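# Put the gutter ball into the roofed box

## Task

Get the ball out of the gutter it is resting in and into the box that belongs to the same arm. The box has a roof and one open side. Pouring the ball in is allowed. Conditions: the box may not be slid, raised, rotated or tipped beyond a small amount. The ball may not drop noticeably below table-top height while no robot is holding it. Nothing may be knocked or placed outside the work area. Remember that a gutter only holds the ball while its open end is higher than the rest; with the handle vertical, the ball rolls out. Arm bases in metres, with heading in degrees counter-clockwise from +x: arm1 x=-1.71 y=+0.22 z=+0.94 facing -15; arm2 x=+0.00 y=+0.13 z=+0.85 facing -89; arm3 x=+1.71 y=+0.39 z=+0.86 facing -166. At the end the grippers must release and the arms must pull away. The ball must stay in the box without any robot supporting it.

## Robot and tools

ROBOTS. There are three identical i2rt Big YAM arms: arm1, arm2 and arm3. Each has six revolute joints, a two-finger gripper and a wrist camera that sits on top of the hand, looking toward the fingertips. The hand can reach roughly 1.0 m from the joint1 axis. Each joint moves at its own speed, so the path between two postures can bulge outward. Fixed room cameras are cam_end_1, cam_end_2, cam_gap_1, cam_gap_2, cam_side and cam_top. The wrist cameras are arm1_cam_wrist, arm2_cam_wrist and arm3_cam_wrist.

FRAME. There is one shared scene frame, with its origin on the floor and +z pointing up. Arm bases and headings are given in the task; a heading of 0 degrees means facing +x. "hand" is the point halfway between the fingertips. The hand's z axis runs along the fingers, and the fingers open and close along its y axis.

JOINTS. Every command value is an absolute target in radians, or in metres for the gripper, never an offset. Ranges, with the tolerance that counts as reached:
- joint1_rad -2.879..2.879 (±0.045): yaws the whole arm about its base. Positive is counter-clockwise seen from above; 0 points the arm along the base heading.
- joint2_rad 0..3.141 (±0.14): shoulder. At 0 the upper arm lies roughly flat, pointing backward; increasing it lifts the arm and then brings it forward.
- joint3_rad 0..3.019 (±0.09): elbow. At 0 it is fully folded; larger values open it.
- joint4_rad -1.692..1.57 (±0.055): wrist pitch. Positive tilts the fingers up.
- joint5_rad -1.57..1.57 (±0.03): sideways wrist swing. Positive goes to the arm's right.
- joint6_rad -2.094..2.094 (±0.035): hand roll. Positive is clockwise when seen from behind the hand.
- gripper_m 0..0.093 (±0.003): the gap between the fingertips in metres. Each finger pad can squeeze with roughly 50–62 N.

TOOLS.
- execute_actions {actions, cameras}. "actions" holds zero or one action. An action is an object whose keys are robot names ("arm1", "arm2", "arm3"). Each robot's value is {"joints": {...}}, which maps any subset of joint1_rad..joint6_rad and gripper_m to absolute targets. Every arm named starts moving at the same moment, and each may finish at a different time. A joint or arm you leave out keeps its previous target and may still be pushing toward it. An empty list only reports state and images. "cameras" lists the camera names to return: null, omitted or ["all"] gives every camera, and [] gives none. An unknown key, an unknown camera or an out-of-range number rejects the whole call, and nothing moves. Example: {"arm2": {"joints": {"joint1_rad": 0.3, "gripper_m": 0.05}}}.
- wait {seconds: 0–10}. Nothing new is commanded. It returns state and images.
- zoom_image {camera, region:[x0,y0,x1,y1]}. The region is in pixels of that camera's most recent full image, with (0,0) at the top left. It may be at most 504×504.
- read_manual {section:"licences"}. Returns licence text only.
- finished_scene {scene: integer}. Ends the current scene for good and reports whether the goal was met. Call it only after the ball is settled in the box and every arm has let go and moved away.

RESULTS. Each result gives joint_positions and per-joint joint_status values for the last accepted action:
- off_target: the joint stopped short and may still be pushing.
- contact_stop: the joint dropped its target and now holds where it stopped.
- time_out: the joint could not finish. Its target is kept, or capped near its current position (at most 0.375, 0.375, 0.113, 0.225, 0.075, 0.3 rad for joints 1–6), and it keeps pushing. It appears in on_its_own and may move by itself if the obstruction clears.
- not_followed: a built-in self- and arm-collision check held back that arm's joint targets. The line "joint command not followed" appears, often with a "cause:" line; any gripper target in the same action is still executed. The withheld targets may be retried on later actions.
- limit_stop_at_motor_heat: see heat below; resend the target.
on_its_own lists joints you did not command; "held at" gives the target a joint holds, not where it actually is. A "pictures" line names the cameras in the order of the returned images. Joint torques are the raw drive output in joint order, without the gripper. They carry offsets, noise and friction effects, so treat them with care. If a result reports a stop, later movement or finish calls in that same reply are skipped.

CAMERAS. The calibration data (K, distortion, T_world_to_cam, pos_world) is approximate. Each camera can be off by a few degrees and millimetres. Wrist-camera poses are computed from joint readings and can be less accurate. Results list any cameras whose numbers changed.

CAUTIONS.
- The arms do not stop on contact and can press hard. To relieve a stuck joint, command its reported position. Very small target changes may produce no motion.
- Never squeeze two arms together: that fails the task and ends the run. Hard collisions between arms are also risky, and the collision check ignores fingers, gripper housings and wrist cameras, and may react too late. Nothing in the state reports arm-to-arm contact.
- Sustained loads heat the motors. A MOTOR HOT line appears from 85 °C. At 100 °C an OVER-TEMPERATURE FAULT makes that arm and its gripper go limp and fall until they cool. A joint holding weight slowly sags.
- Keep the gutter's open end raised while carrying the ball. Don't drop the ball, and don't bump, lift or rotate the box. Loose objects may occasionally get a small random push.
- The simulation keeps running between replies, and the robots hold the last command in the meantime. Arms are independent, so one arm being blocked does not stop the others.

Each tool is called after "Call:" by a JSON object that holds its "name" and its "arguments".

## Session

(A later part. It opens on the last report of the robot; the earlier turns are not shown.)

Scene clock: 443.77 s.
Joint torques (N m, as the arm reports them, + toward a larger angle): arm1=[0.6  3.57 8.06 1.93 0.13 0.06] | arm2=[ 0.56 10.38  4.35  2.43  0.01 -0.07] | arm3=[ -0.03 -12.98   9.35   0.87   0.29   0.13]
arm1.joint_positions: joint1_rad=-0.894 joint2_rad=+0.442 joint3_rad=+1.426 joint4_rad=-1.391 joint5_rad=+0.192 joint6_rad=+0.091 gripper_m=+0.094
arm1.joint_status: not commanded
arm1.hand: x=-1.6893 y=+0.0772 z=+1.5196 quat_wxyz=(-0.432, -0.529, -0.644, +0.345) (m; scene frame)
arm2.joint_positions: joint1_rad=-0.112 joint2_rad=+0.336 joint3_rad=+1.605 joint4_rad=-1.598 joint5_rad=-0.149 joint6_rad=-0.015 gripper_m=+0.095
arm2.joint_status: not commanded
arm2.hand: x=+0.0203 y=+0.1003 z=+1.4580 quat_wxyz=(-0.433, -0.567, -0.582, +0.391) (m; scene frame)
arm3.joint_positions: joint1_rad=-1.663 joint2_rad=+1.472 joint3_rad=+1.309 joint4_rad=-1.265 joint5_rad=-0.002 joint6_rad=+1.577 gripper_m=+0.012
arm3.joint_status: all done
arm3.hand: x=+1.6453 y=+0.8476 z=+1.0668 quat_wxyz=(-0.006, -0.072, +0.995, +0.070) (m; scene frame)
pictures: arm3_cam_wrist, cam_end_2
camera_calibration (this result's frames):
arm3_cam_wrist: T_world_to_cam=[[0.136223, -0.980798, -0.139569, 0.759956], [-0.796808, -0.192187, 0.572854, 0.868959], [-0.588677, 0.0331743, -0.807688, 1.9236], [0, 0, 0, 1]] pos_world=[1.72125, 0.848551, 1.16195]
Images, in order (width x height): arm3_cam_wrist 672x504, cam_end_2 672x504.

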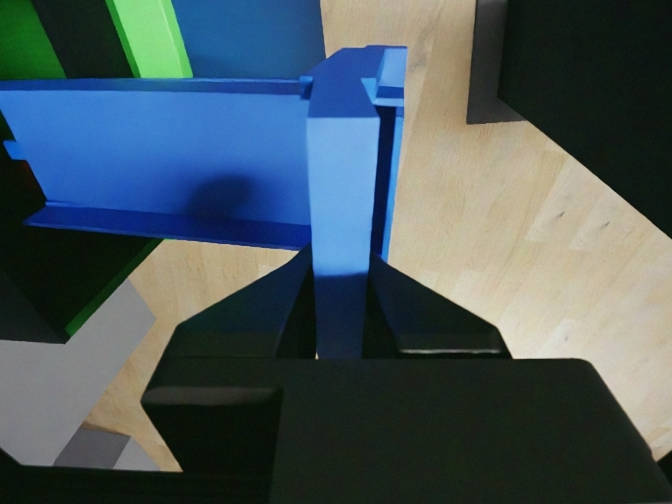

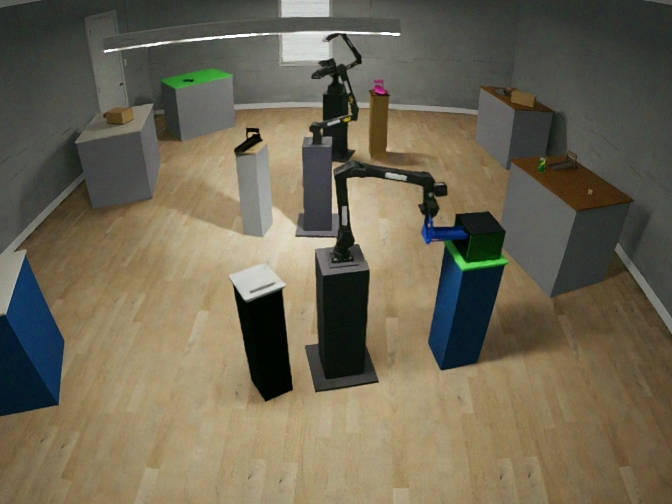

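Call:
{"name": "execute_actions", "arguments": {"actions": [{"arm3": {"joints": {"joint2_rad": 1.35, "joint3_rad": 1.15, "joint4_rad": -1.25}}}], "cameras": ["arm3_cam_wrist", "cam_end_2", "cam_side"]}}

Call:
{"name": "zoom_image", "arguments": {"camera": "cam_end_2", "region": [400, 190, 520, 285]}}

Call:
{"name": "zoom_image", "arguments": {"camera": "arm3_cam_wrist", "region": [0, 0, 240, 340]}}

Scene clock: 450.23 s.
Joint torques (N m, as the arm reports them, + toward a larger angle): arm1=[0.55 3.55 8.06 1.95 0.13 0.05] | arm2=[ 0.42 10.26  4.47  2.48  0.04 -0.04] | arm3=[  0.2  -11.73   9.2    0.89   0.3    0.1 ]
arm1.joint_positions: joint1_rad=-0.894 joint2_rad=+0.442 joint3_rad=+1.426 joint4_rad=-1.391 joint5_rad=+0.192 joint6_rad=+0.091 gripper_m=+0.094
arm1.joint_status: not commanded
arm1.hand: x=-1.6893 y=+0.0772 z=+1.5196 quat_wxyz=(-0.432, -0.529, -0.644, +0.345) (m; scene frame)
arm2.joint_positions: joint1_rad=-0.112 joint2_rad=+0.336 joint3_rad=+1.605 joint4_rad=-1.598 joint5_rad=-0.149 joint6_rad=-0.015 gripper_m=+0.095
arm2.joint_status: not commanded
arm2.hand: x=+0.0203 y=+0.1003 z=+1.4580 quat_wxyz=(-0.433, -0.567, -0.582, +0.391) (m; scene frame)
arm3.joint_positions: joint1_rad=-1.663 joint2_rad=+1.357 joint3_rad=+1.146 joint4_rad=-1.256 joint5_rad=-0.002 joint6_rad=+1.577 gripper_m=+0.012
arm3.joint_status: all done
arm3.hand: x=+1.6539 y=+0.7912 z=+1.0490 quat_wxyz=(-0.004, -0.072, +0.996, +0.051) (m; scene frame)
pictures: arm3_cam_wrist, cam_end_2, cam_side
camera_calibration (this result's frames):
arm3_cam_wrist: T_world_to_cam=[[0.136833, -0.98532, -0.102085, 0.66424], [-0.800056, -0.170692, 0.575129, 0.861142], [-0.584112, 0.00297695, -0.811668, 1.93659], [0, 0, 0, 1]] pos_world=[1.72926, 0.795713, 1.14441]
Images, in order (width x height): arm3_cam_wrist 672x504, cam_end_2 672x504, cam_side 672x504.

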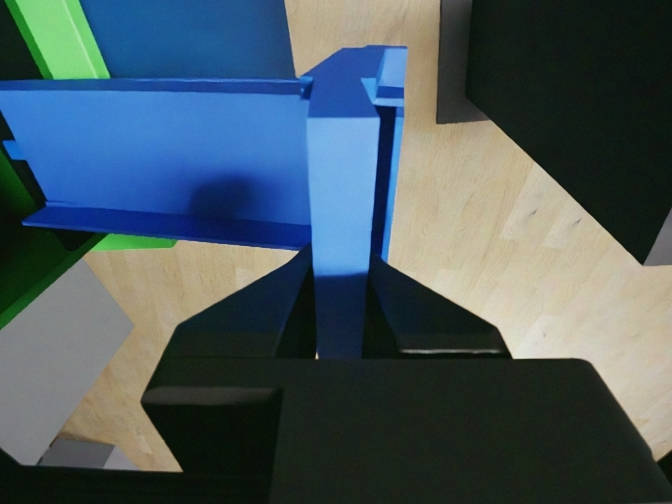

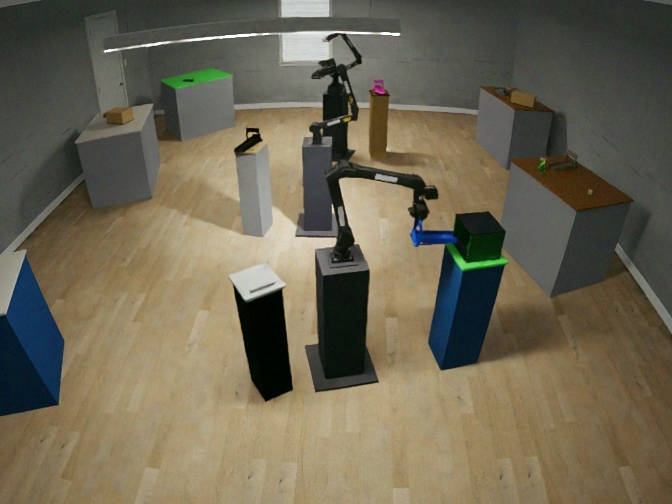

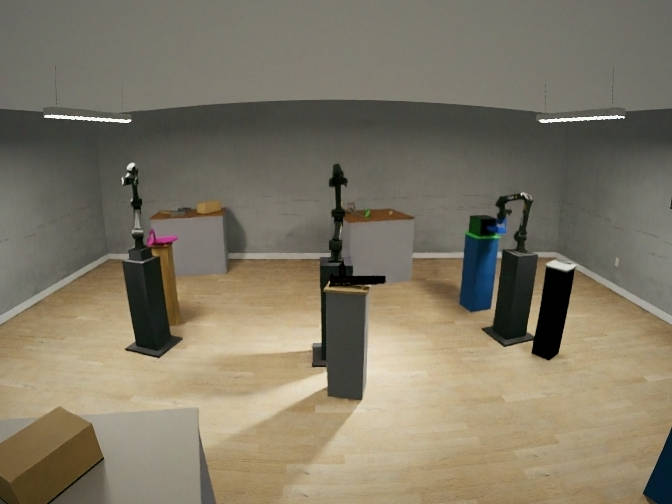

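Region (400, 190, 520, 285) of cam_end_2's 672x504 image, scaled by 4.200, with more detail than that image has; it fills the top 399 rows of this view, and the rest is white.

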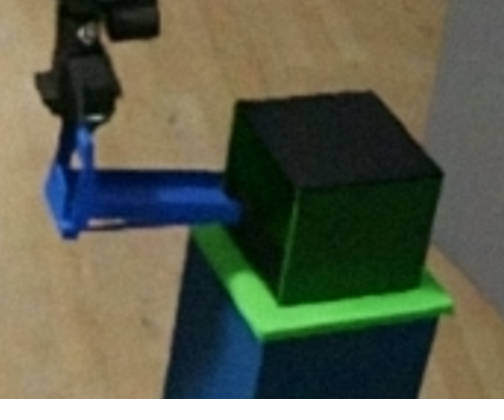

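Region (0, 0, 240, 340) of arm3_cam_wrist's 672x504 image, scaled by 1.482, with more detail than that image has; it fills the left 356 columns of this view, and the rest is white.

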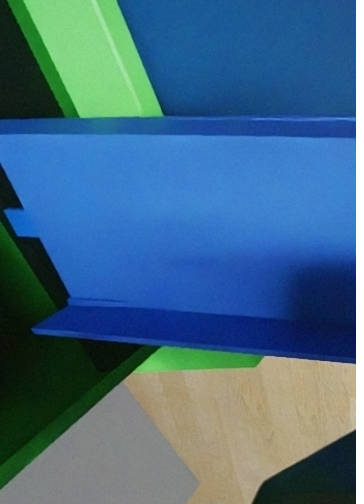

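Call:
{"name": "execute_actions", "arguments": {"actions": [{"arm3": {"joints": {"joint1_rad": 1.555, "joint5_rad": -0.176, "joint6_rad": -0.378}}}], "cameras": ["arm3_cam_wrist", "cam_end_2", "cam_side"]}}

Call:
{"name": "zoom_image", "arguments": {"camera": "cam_side", "region": [455, 195, 535, 255]}}

Call:
{"name": "zoom_image", "arguments": {"camera": "cam_end_2", "region": [420, 200, 520, 280]}}

Scene clock: 465.00 s.
Joint torques (N m, as the arm reports them, + toward a larger angle): arm1=[0.53 3.56 8.05 1.92 0.13 0.05] | arm2=[ 0.68 10.56  4.37  2.54  0.01 -0.06] | arm3=[ -0.72 -11.66   9.35   0.9   -0.16  -0.05]
arm1.joint_positions: joint1_rad=-0.894 joint2_rad=+0.442 joint3_rad=+1.426 joint4_rad=-1.391 joint5_rad=+0.192 joint6_rad=+0.091 gripper_m=+0.094
arm1.joint_status: not commanded
arm1.hand: x=-1.6893 y=+0.0772 z=+1.5196 quat_wxyz=(-0.432, -0.529, -0.644, +0.345) (m; scene frame)
arm2.joint_positions: joint1_rad=-0.112 joint2_rad=+0.336 joint3_rad=+1.605 joint4_rad=-1.598 joint5_rad=-0.149 joint6_rad=-0.015 gripper_m=+0.095
arm2.joint_status: not commanded
arm2.hand: x=+0.0203 y=+0.1003 z=+1.4580 quat_wxyz=(-0.433, -0.567, -0.582, +0.391) (m; scene frame)
arm3.joint_positions: joint1_rad=+1.558 joint2_rad=+1.357 joint3_rad=+1.146 joint4_rad=-1.251 joint5_rad=-0.175 joint6_rad=-0.368 gripper_m=+0.012
arm3.joint_status: all done
arm3.hand: x=+1.8358 y=-0.0015 z=+1.0526 quat_wxyz=(-0.102, -0.461, -0.881, -0.017) (m; scene frame)
pictures: arm3_cam_wrist, cam_end_2, cam_side
camera_calibration (this result's frames):
arm3_cam_wrist: T_world_to_cam=[[-0.812926, -0.56913, -0.123463, 1.62537], [-0.560588, 0.7073, 0.43066, 0.583063], [-0.157776, 0.419306, -0.89403, 1.35287], [0, 0, 0, 1]] pos_world=[1.86161, -0.0546205, 1.15908]
Images, in order (width x height): arm3_cam_wrist 672x504, cam_end_2 672x504, cam_side 672x504.

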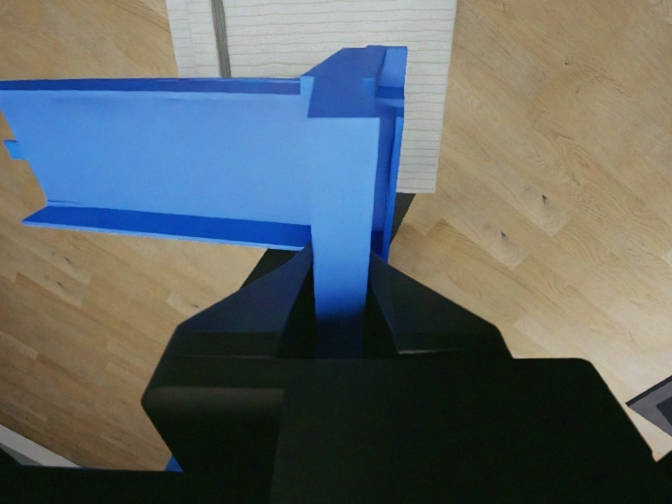

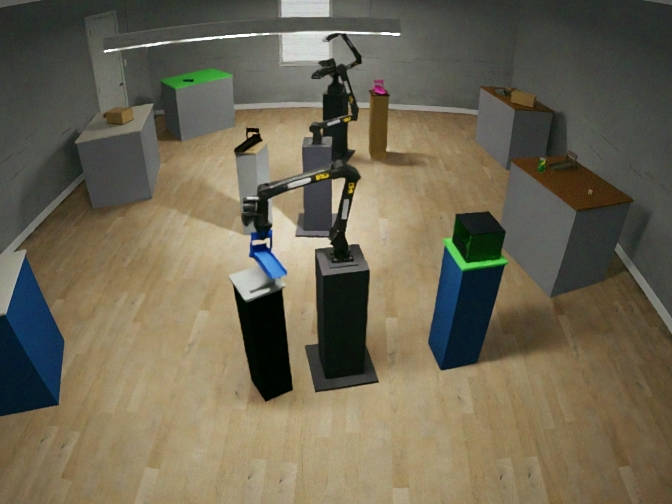

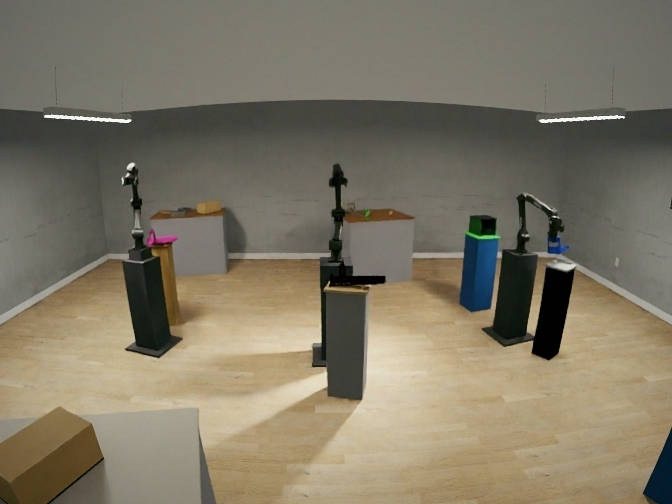

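Region (455, 195, 535, 255) of cam_side's 672x504 image, scaled by 6.300, with more detail than that image has; it fills the top 378 rows of this view, and the rest is white.

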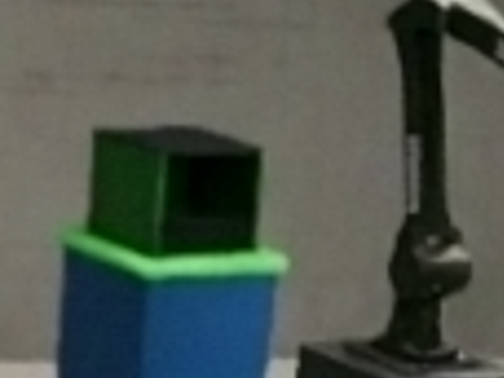

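Region (420, 200, 520, 280) of cam_end_2's 672x504 image, scaled by 5.040, with more detail than that image has; it fills the top 403 rows of this view, and the rest is white.

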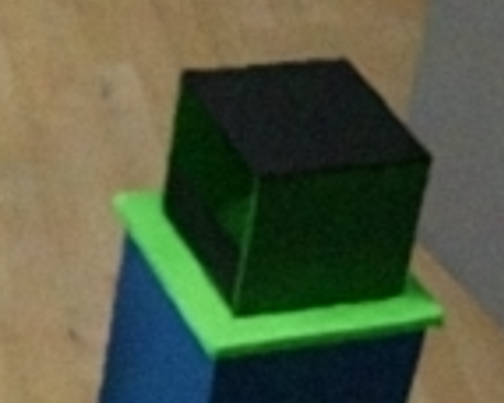

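Call:
{"name": "execute_actions", "arguments": {"actions": [{"arm3": {"joints": {"joint2_rad": 1.70, "joint3_rad": 1.495, "joint4_rad": -1.385}}}], "cameras": ["arm3_cam_wrist", "cam_end_2"]}}

Scene clock: 477.73 s.
Joint torques (N m, as the arm reports them, + toward a larger angle): arm1=[0.55 3.61 8.06 1.92 0.13 0.05] | arm2=[ 0.49 10.01  4.4   2.57  0.05 -0.06] | arm3=[ -0.75 -17.87  13.31   0.11  -0.17  -0.04]
arm1.joint_positions: joint1_rad=-0.894 joint2_rad=+0.442 joint3_rad=+1.426 joint4_rad=-1.391 joint5_rad=+0.192 joint6_rad=+0.091 gripper_m=+0.094
arm1.joint_status: not commanded
arm1.hand: x=-1.6893 y=+0.0772 z=+1.5196 quat_wxyz=(-0.432, -0.529, -0.644, +0.345) (m; scene frame)
arm2.joint_positions: joint1_rad=-0.112 joint2_rad=+0.336 joint3_rad=+1.605 joint4_rad=-1.598 joint5_rad=-0.149 joint6_rad=-0.015 gripper_m=+0.095
arm2.joint_status: not commanded
arm2.hand: x=+0.0203 y=+0.1003 z=+1.4580 quat_wxyz=(-0.433, -0.567, -0.582, +0.391) (m; scene frame)
arm3.joint_positions: joint1_rad=+1.558 joint2_rad=+1.714 joint3_rad=+1.435 joint4_rad=-1.376 joint5_rad=-0.174 joint6_rad=-0.369 gripper_m=+0.012
arm3.joint_status: all done
arm3.hand: x=+1.8546 y=-0.0816 z=+1.0075 quat_wxyz=(-0.039, -0.468, -0.878, -0.089) (m; scene frame)
pictures: arm3_cam_wrist, cam_end_2
camera_calibration (this result's frames):
arm3_cam_wrist: T_world_to_cam=[[-0.818874, -0.541049, -0.191604, 1.67142], [-0.539461, 0.611476, 0.57886, 0.4733], [-0.19603, 0.577376, -0.792596, 1.33067], [0, 0, 0, 1]] pos_world=[1.88486, -0.153391, 1.10096]
Images, in order (width x height): arm3_cam_wrist 672x504, cam_end_2 672x504.

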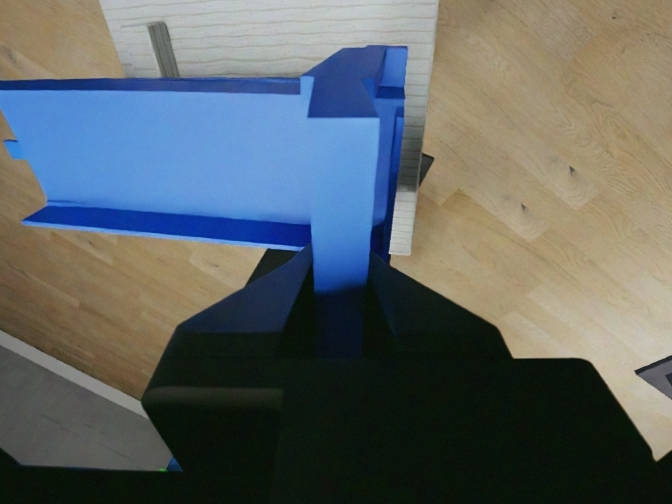

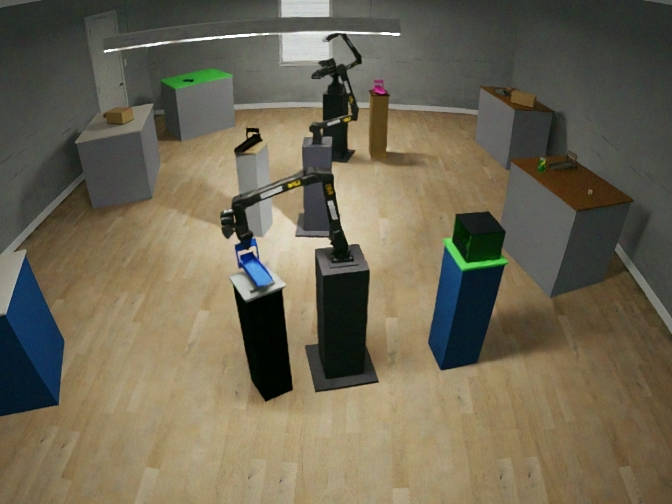

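Call:
{"name": "execute_actions", "arguments": {"actions": [{"arm3": {"joints": {"joint2_rad": 1.735, "joint3_rad": 1.361, "joint4_rad": -1.245}}}], "cameras": ["arm3_cam_wrist", "cam_end_2"]}}

Scene clock: 482.60 s.
Joint torques (N m, as the arm reports them, + toward a larger angle): arm1=[0.57 3.68 8.07 1.96 0.12 0.05] | arm2=[ 0.36 10.22  4.32  2.52  0.01 -0.03] | arm3=[ -0.34 -17.27   8.67   0.86  -0.14  -0.02]
arm1.joint_positions: joint1_rad=-0.894 joint2_rad=+0.442 joint3_rad=+1.426 joint4_rad=-1.391 joint5_rad=+0.192 joint6_rad=+0.091 gripper_m=+0.094
arm1.joint_status: not commanded
arm1.hand: x=-1.6893 y=+0.0772 z=+1.5196 quat_wxyz=(-0.432, -0.529, -0.644, +0.345) (m; scene frame)
arm2.joint_positions: joint1_rad=-0.112 joint2_rad=+0.336 joint3_rad=+1.605 joint4_rad=-1.598 joint5_rad=-0.149 joint6_rad=-0.015 gripper_m=+0.095
arm2.joint_status: not commanded
arm2.hand: x=+0.0203 y=+0.1003 z=+1.4580 quat_wxyz=(-0.433, -0.567, -0.582, +0.391) (m; scene frame)
arm3.joint_positions: joint1_rad=+1.558 joint2_rad=+1.742 joint3_rad=+1.355 joint4_rad=-1.256 joint5_rad=-0.175 joint6_rad=-0.370 gripper_m=+0.012
arm3.joint_status: all done
arm3.hand: x=+1.8547 y=-0.0812 z=+0.9650 quat_wxyz=(-0.044, -0.467, -0.879, -0.084) (m; scene frame)
pictures: arm3_cam_wrist, cam_end_2
camera_calibration (this result's frames):
arm3_cam_wrist: T_world_to_cam=[[-0.817599, -0.544229, -0.188005, 1.65748], [-0.542245, 0.617952, 0.569303, 0.512654], [-0.193654, 0.567406, -0.800342, 1.29905], [0, 0, 0, 1]] pos_world=[1.88471, -0.151835, 1.05944]
Images, in order (width x height): arm3_cam_wrist 672x504, cam_end_2 672x504.

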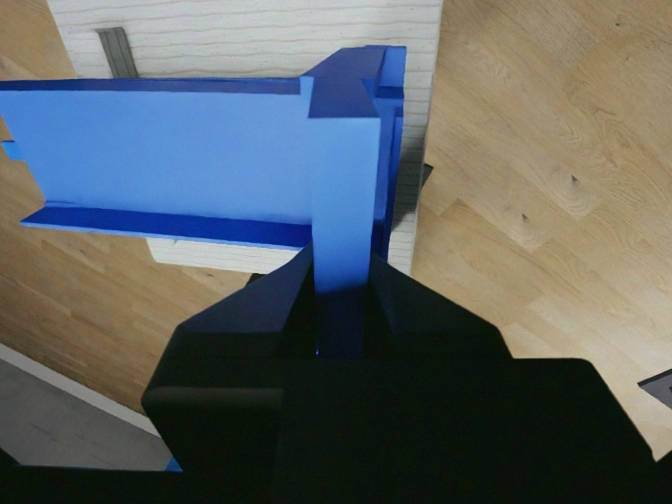

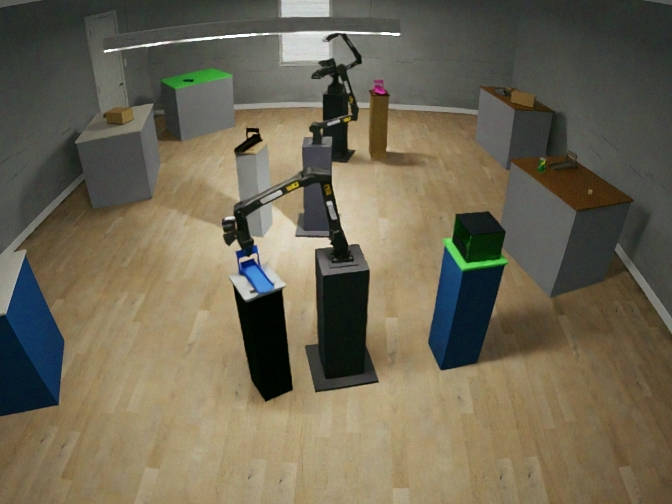

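The gutter is back at its resting height. Release, then lift clear.

Call:
{"name": "execute_actions", "arguments": {"actions": [{"arm3": {"joints": {"gripper_m": 0.093}}}], "cameras": ["arm3_cam_wrist"]}}

Call:
{"name": "execute_actions", "arguments": {"actions": [{"arm3": {"joints": {"joint2_rad": 1.70, "joint3_rad": 1.64, "joint4_rad": -1.56}}}], "cameras": ["arm3_cam_wrist", "cam_end_2", "cam_top", "cam_side"]}}

Call:
{"name": "zoom_image", "arguments": {"camera": "cam_top", "region": [480, 40, 580, 130]}}

Scene clock: 488.97 s.
Joint torques (N m, as the arm reports them, + toward a larger angle): arm1=[0.57 3.6  8.06 1.95 0.13 0.06] | arm2=[ 0.6  10.16  4.33  2.44  0.04 -0.08] | arm3=[ -0.62 -17.03   8.68   0.78  -0.15  -0.03]
arm1.joint_positions: joint1_rad=-0.894 joint2_rad=+0.442 joint3_rad=+1.426 joint4_rad=-1.391 joint5_rad=+0.192 joint6_rad=+0.091 gripper_m=+0.094
arm1.joint_status: not commanded
arm1.hand: x=-1.6893 y=+0.0772 z=+1.5196 quat_wxyz=(-0.432, -0.529, -0.644, +0.345) (m; scene frame)
arm2.joint_positions: joint1_rad=-0.112 joint2_rad=+0.336 joint3_rad=+1.605 joint4_rad=-1.598 joint5_rad=-0.149 joint6_rad=-0.015 gripper_m=+0.095
arm2.joint_status: not commanded
arm2.hand: x=+0.0203 y=+0.1003 z=+1.4580 quat_wxyz=(-0.433, -0.567, -0.582, +0.391) (m; scene frame)
arm3.joint_positions: joint1_rad=+1.558 joint2_rad=+1.742 joint3_rad=+1.355 joint4_rad=-1.254 joint5_rad=-0.175 joint6_rad=-0.370 gripper_m=+0.093
arm3.joint_status: all done
arm3.hand: x=+1.8547 y=-0.0815 z=+0.9650 quat_wxyz=(-0.044, -0.467, -0.879, -0.084) (m; scene frame)
pictures: arm3_cam_wrist
camera_calibration (this result's frames):
arm3_cam_wrist: T_world_to_cam=[[-0.817552, -0.544437, -0.187611, 1.6569], [-0.542392, 0.618587, 0.568473, 0.513992], [-0.193444, 0.566515, -0.801025, 1.2994], [0, 0, 0, 1]] pos_world=[1.88474, -0.152, 1.05951]
Images, in order (width x height): arm3_cam_wrist 672x504.

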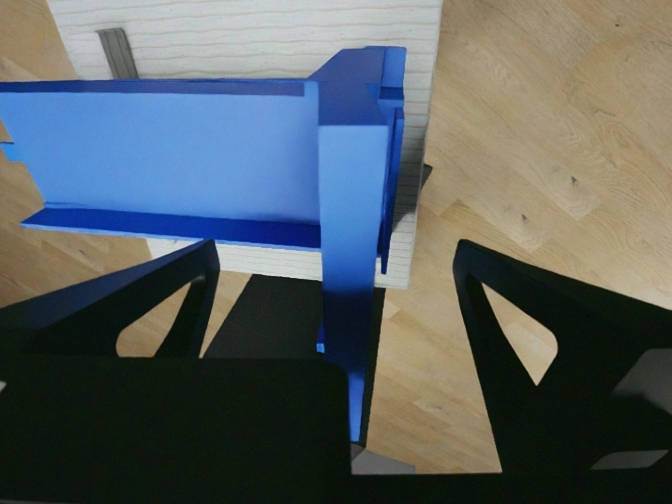

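Scene clock: 490.07 s.
Joint torques (N m, as the arm reports them, + toward a larger angle): arm1=[0.63 3.53 8.06 1.95 0.13 0.06] | arm2=[ 0.8  10.25  4.43  2.46  0.01 -0.05] | arm3=[ -0.6  -15.58  11.95   0.21  -0.16  -0.07]
arm1.joint_positions: joint1_rad=-0.894 joint2_rad=+0.442 joint3_rad=+1.426 joint4_rad=-1.391 joint5_rad=+0.192 joint6_rad=+0.091 gripper_m=+0.094
arm1.joint_status: not commanded
arm1.hand: x=-1.6893 y=+0.0772 z=+1.5196 quat_wxyz=(-0.432, -0.529, -0.644, +0.345) (m; scene frame)
arm2.joint_positions: joint1_rad=-0.112 joint2_rad=+0.336 joint3_rad=+1.605 joint4_rad=-1.598 joint5_rad=-0.149 joint6_rad=-0.015 gripper_m=+0.095
arm2.joint_status: not commanded
arm2.hand: x=+0.0203 y=+0.1003 z=+1.4580 quat_wxyz=(-0.433, -0.567, -0.582, +0.391) (m; scene frame)
arm3.joint_positions: joint1_rad=+1.558 joint2_rad=+1.690 joint3_rad=+1.602 joint4_rad=-1.552 joint5_rad=-0.175 joint6_rad=-0.370 gripper_m=+0.093
arm3.joint_status: all done
arm3.hand: x=+1.8564 y=-0.0894 z=+1.0819 quat_wxyz=(-0.045, -0.467, -0.879, -0.083) (m; scene frame)
pictures: arm3_cam_wrist, cam_end_2, cam_side, cam_top
camera_calibration (this result's frames):
arm3_cam_wrist: T_world_to_cam=[[-0.817472, -0.544782, -0.186954, 1.67495], [-0.542636, 0.619643, 0.567088, 0.455387], [-0.193095, 0.565026, -0.802159, 1.39834], [0, 0, 0, 1]] pos_world=[1.88635, -0.159791, 1.17659]
Images, in order (width x height): arm3_cam_wrist 672x504, cam_end_2 672x504, cam_side 672x504, cam_top 672x504.

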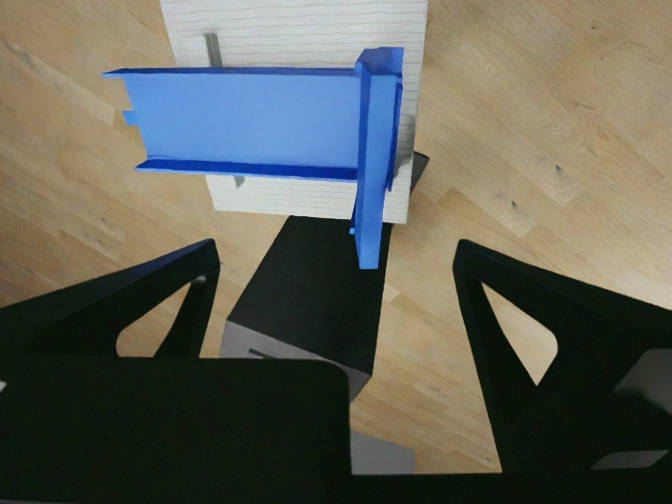

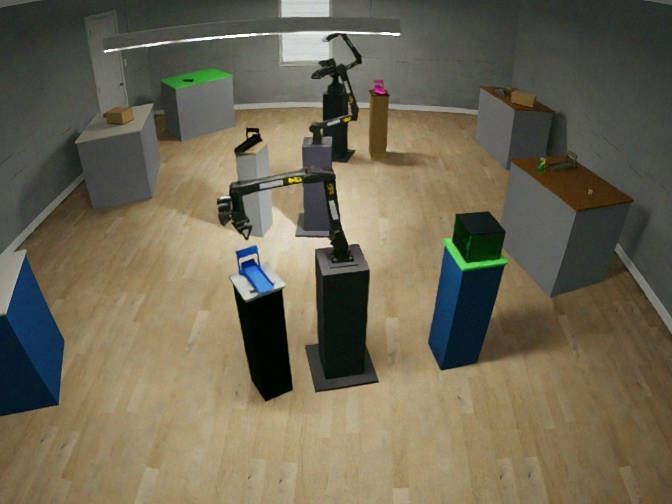

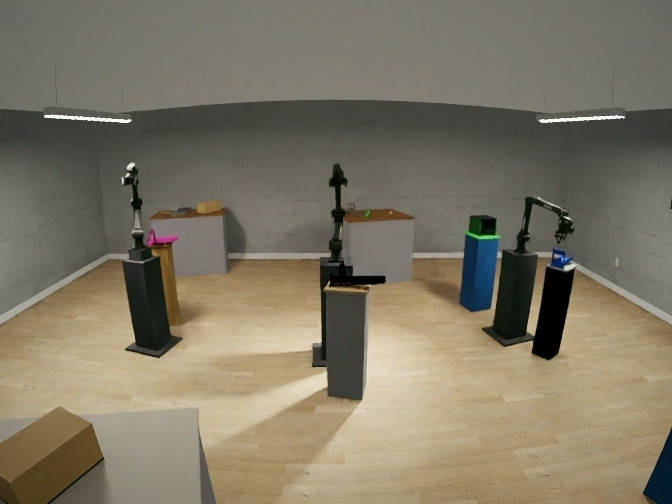

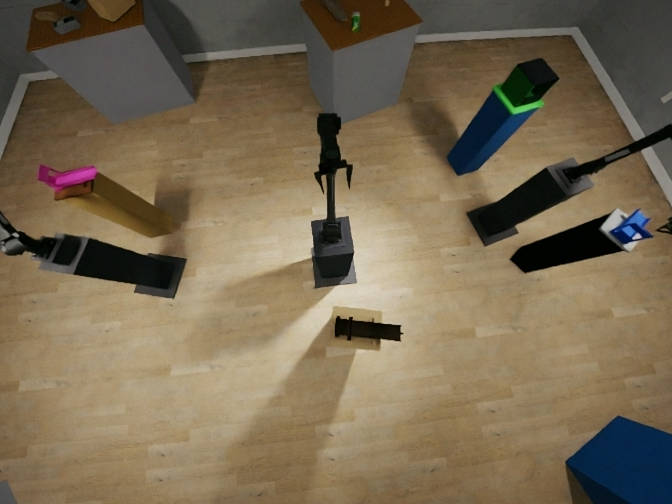

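Region (480, 40, 580, 130) of cam_top's 672x504 image, scaled by 5.040, with more detail than that image has; it fills the top 454 rows of this view, and the rest is white.

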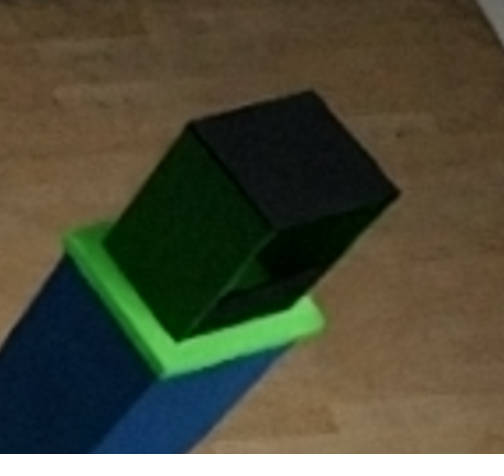

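The ball rolled into the box: I saw it inside while pulling the gutter out, and it isn't anywhere on the floor. The box hasn't moved, the gutter is back on its table, and the arm is clear.

Call:
{"name": "finished_scene", "arguments": {"scene": 2}}

The scene is finished: the task was done.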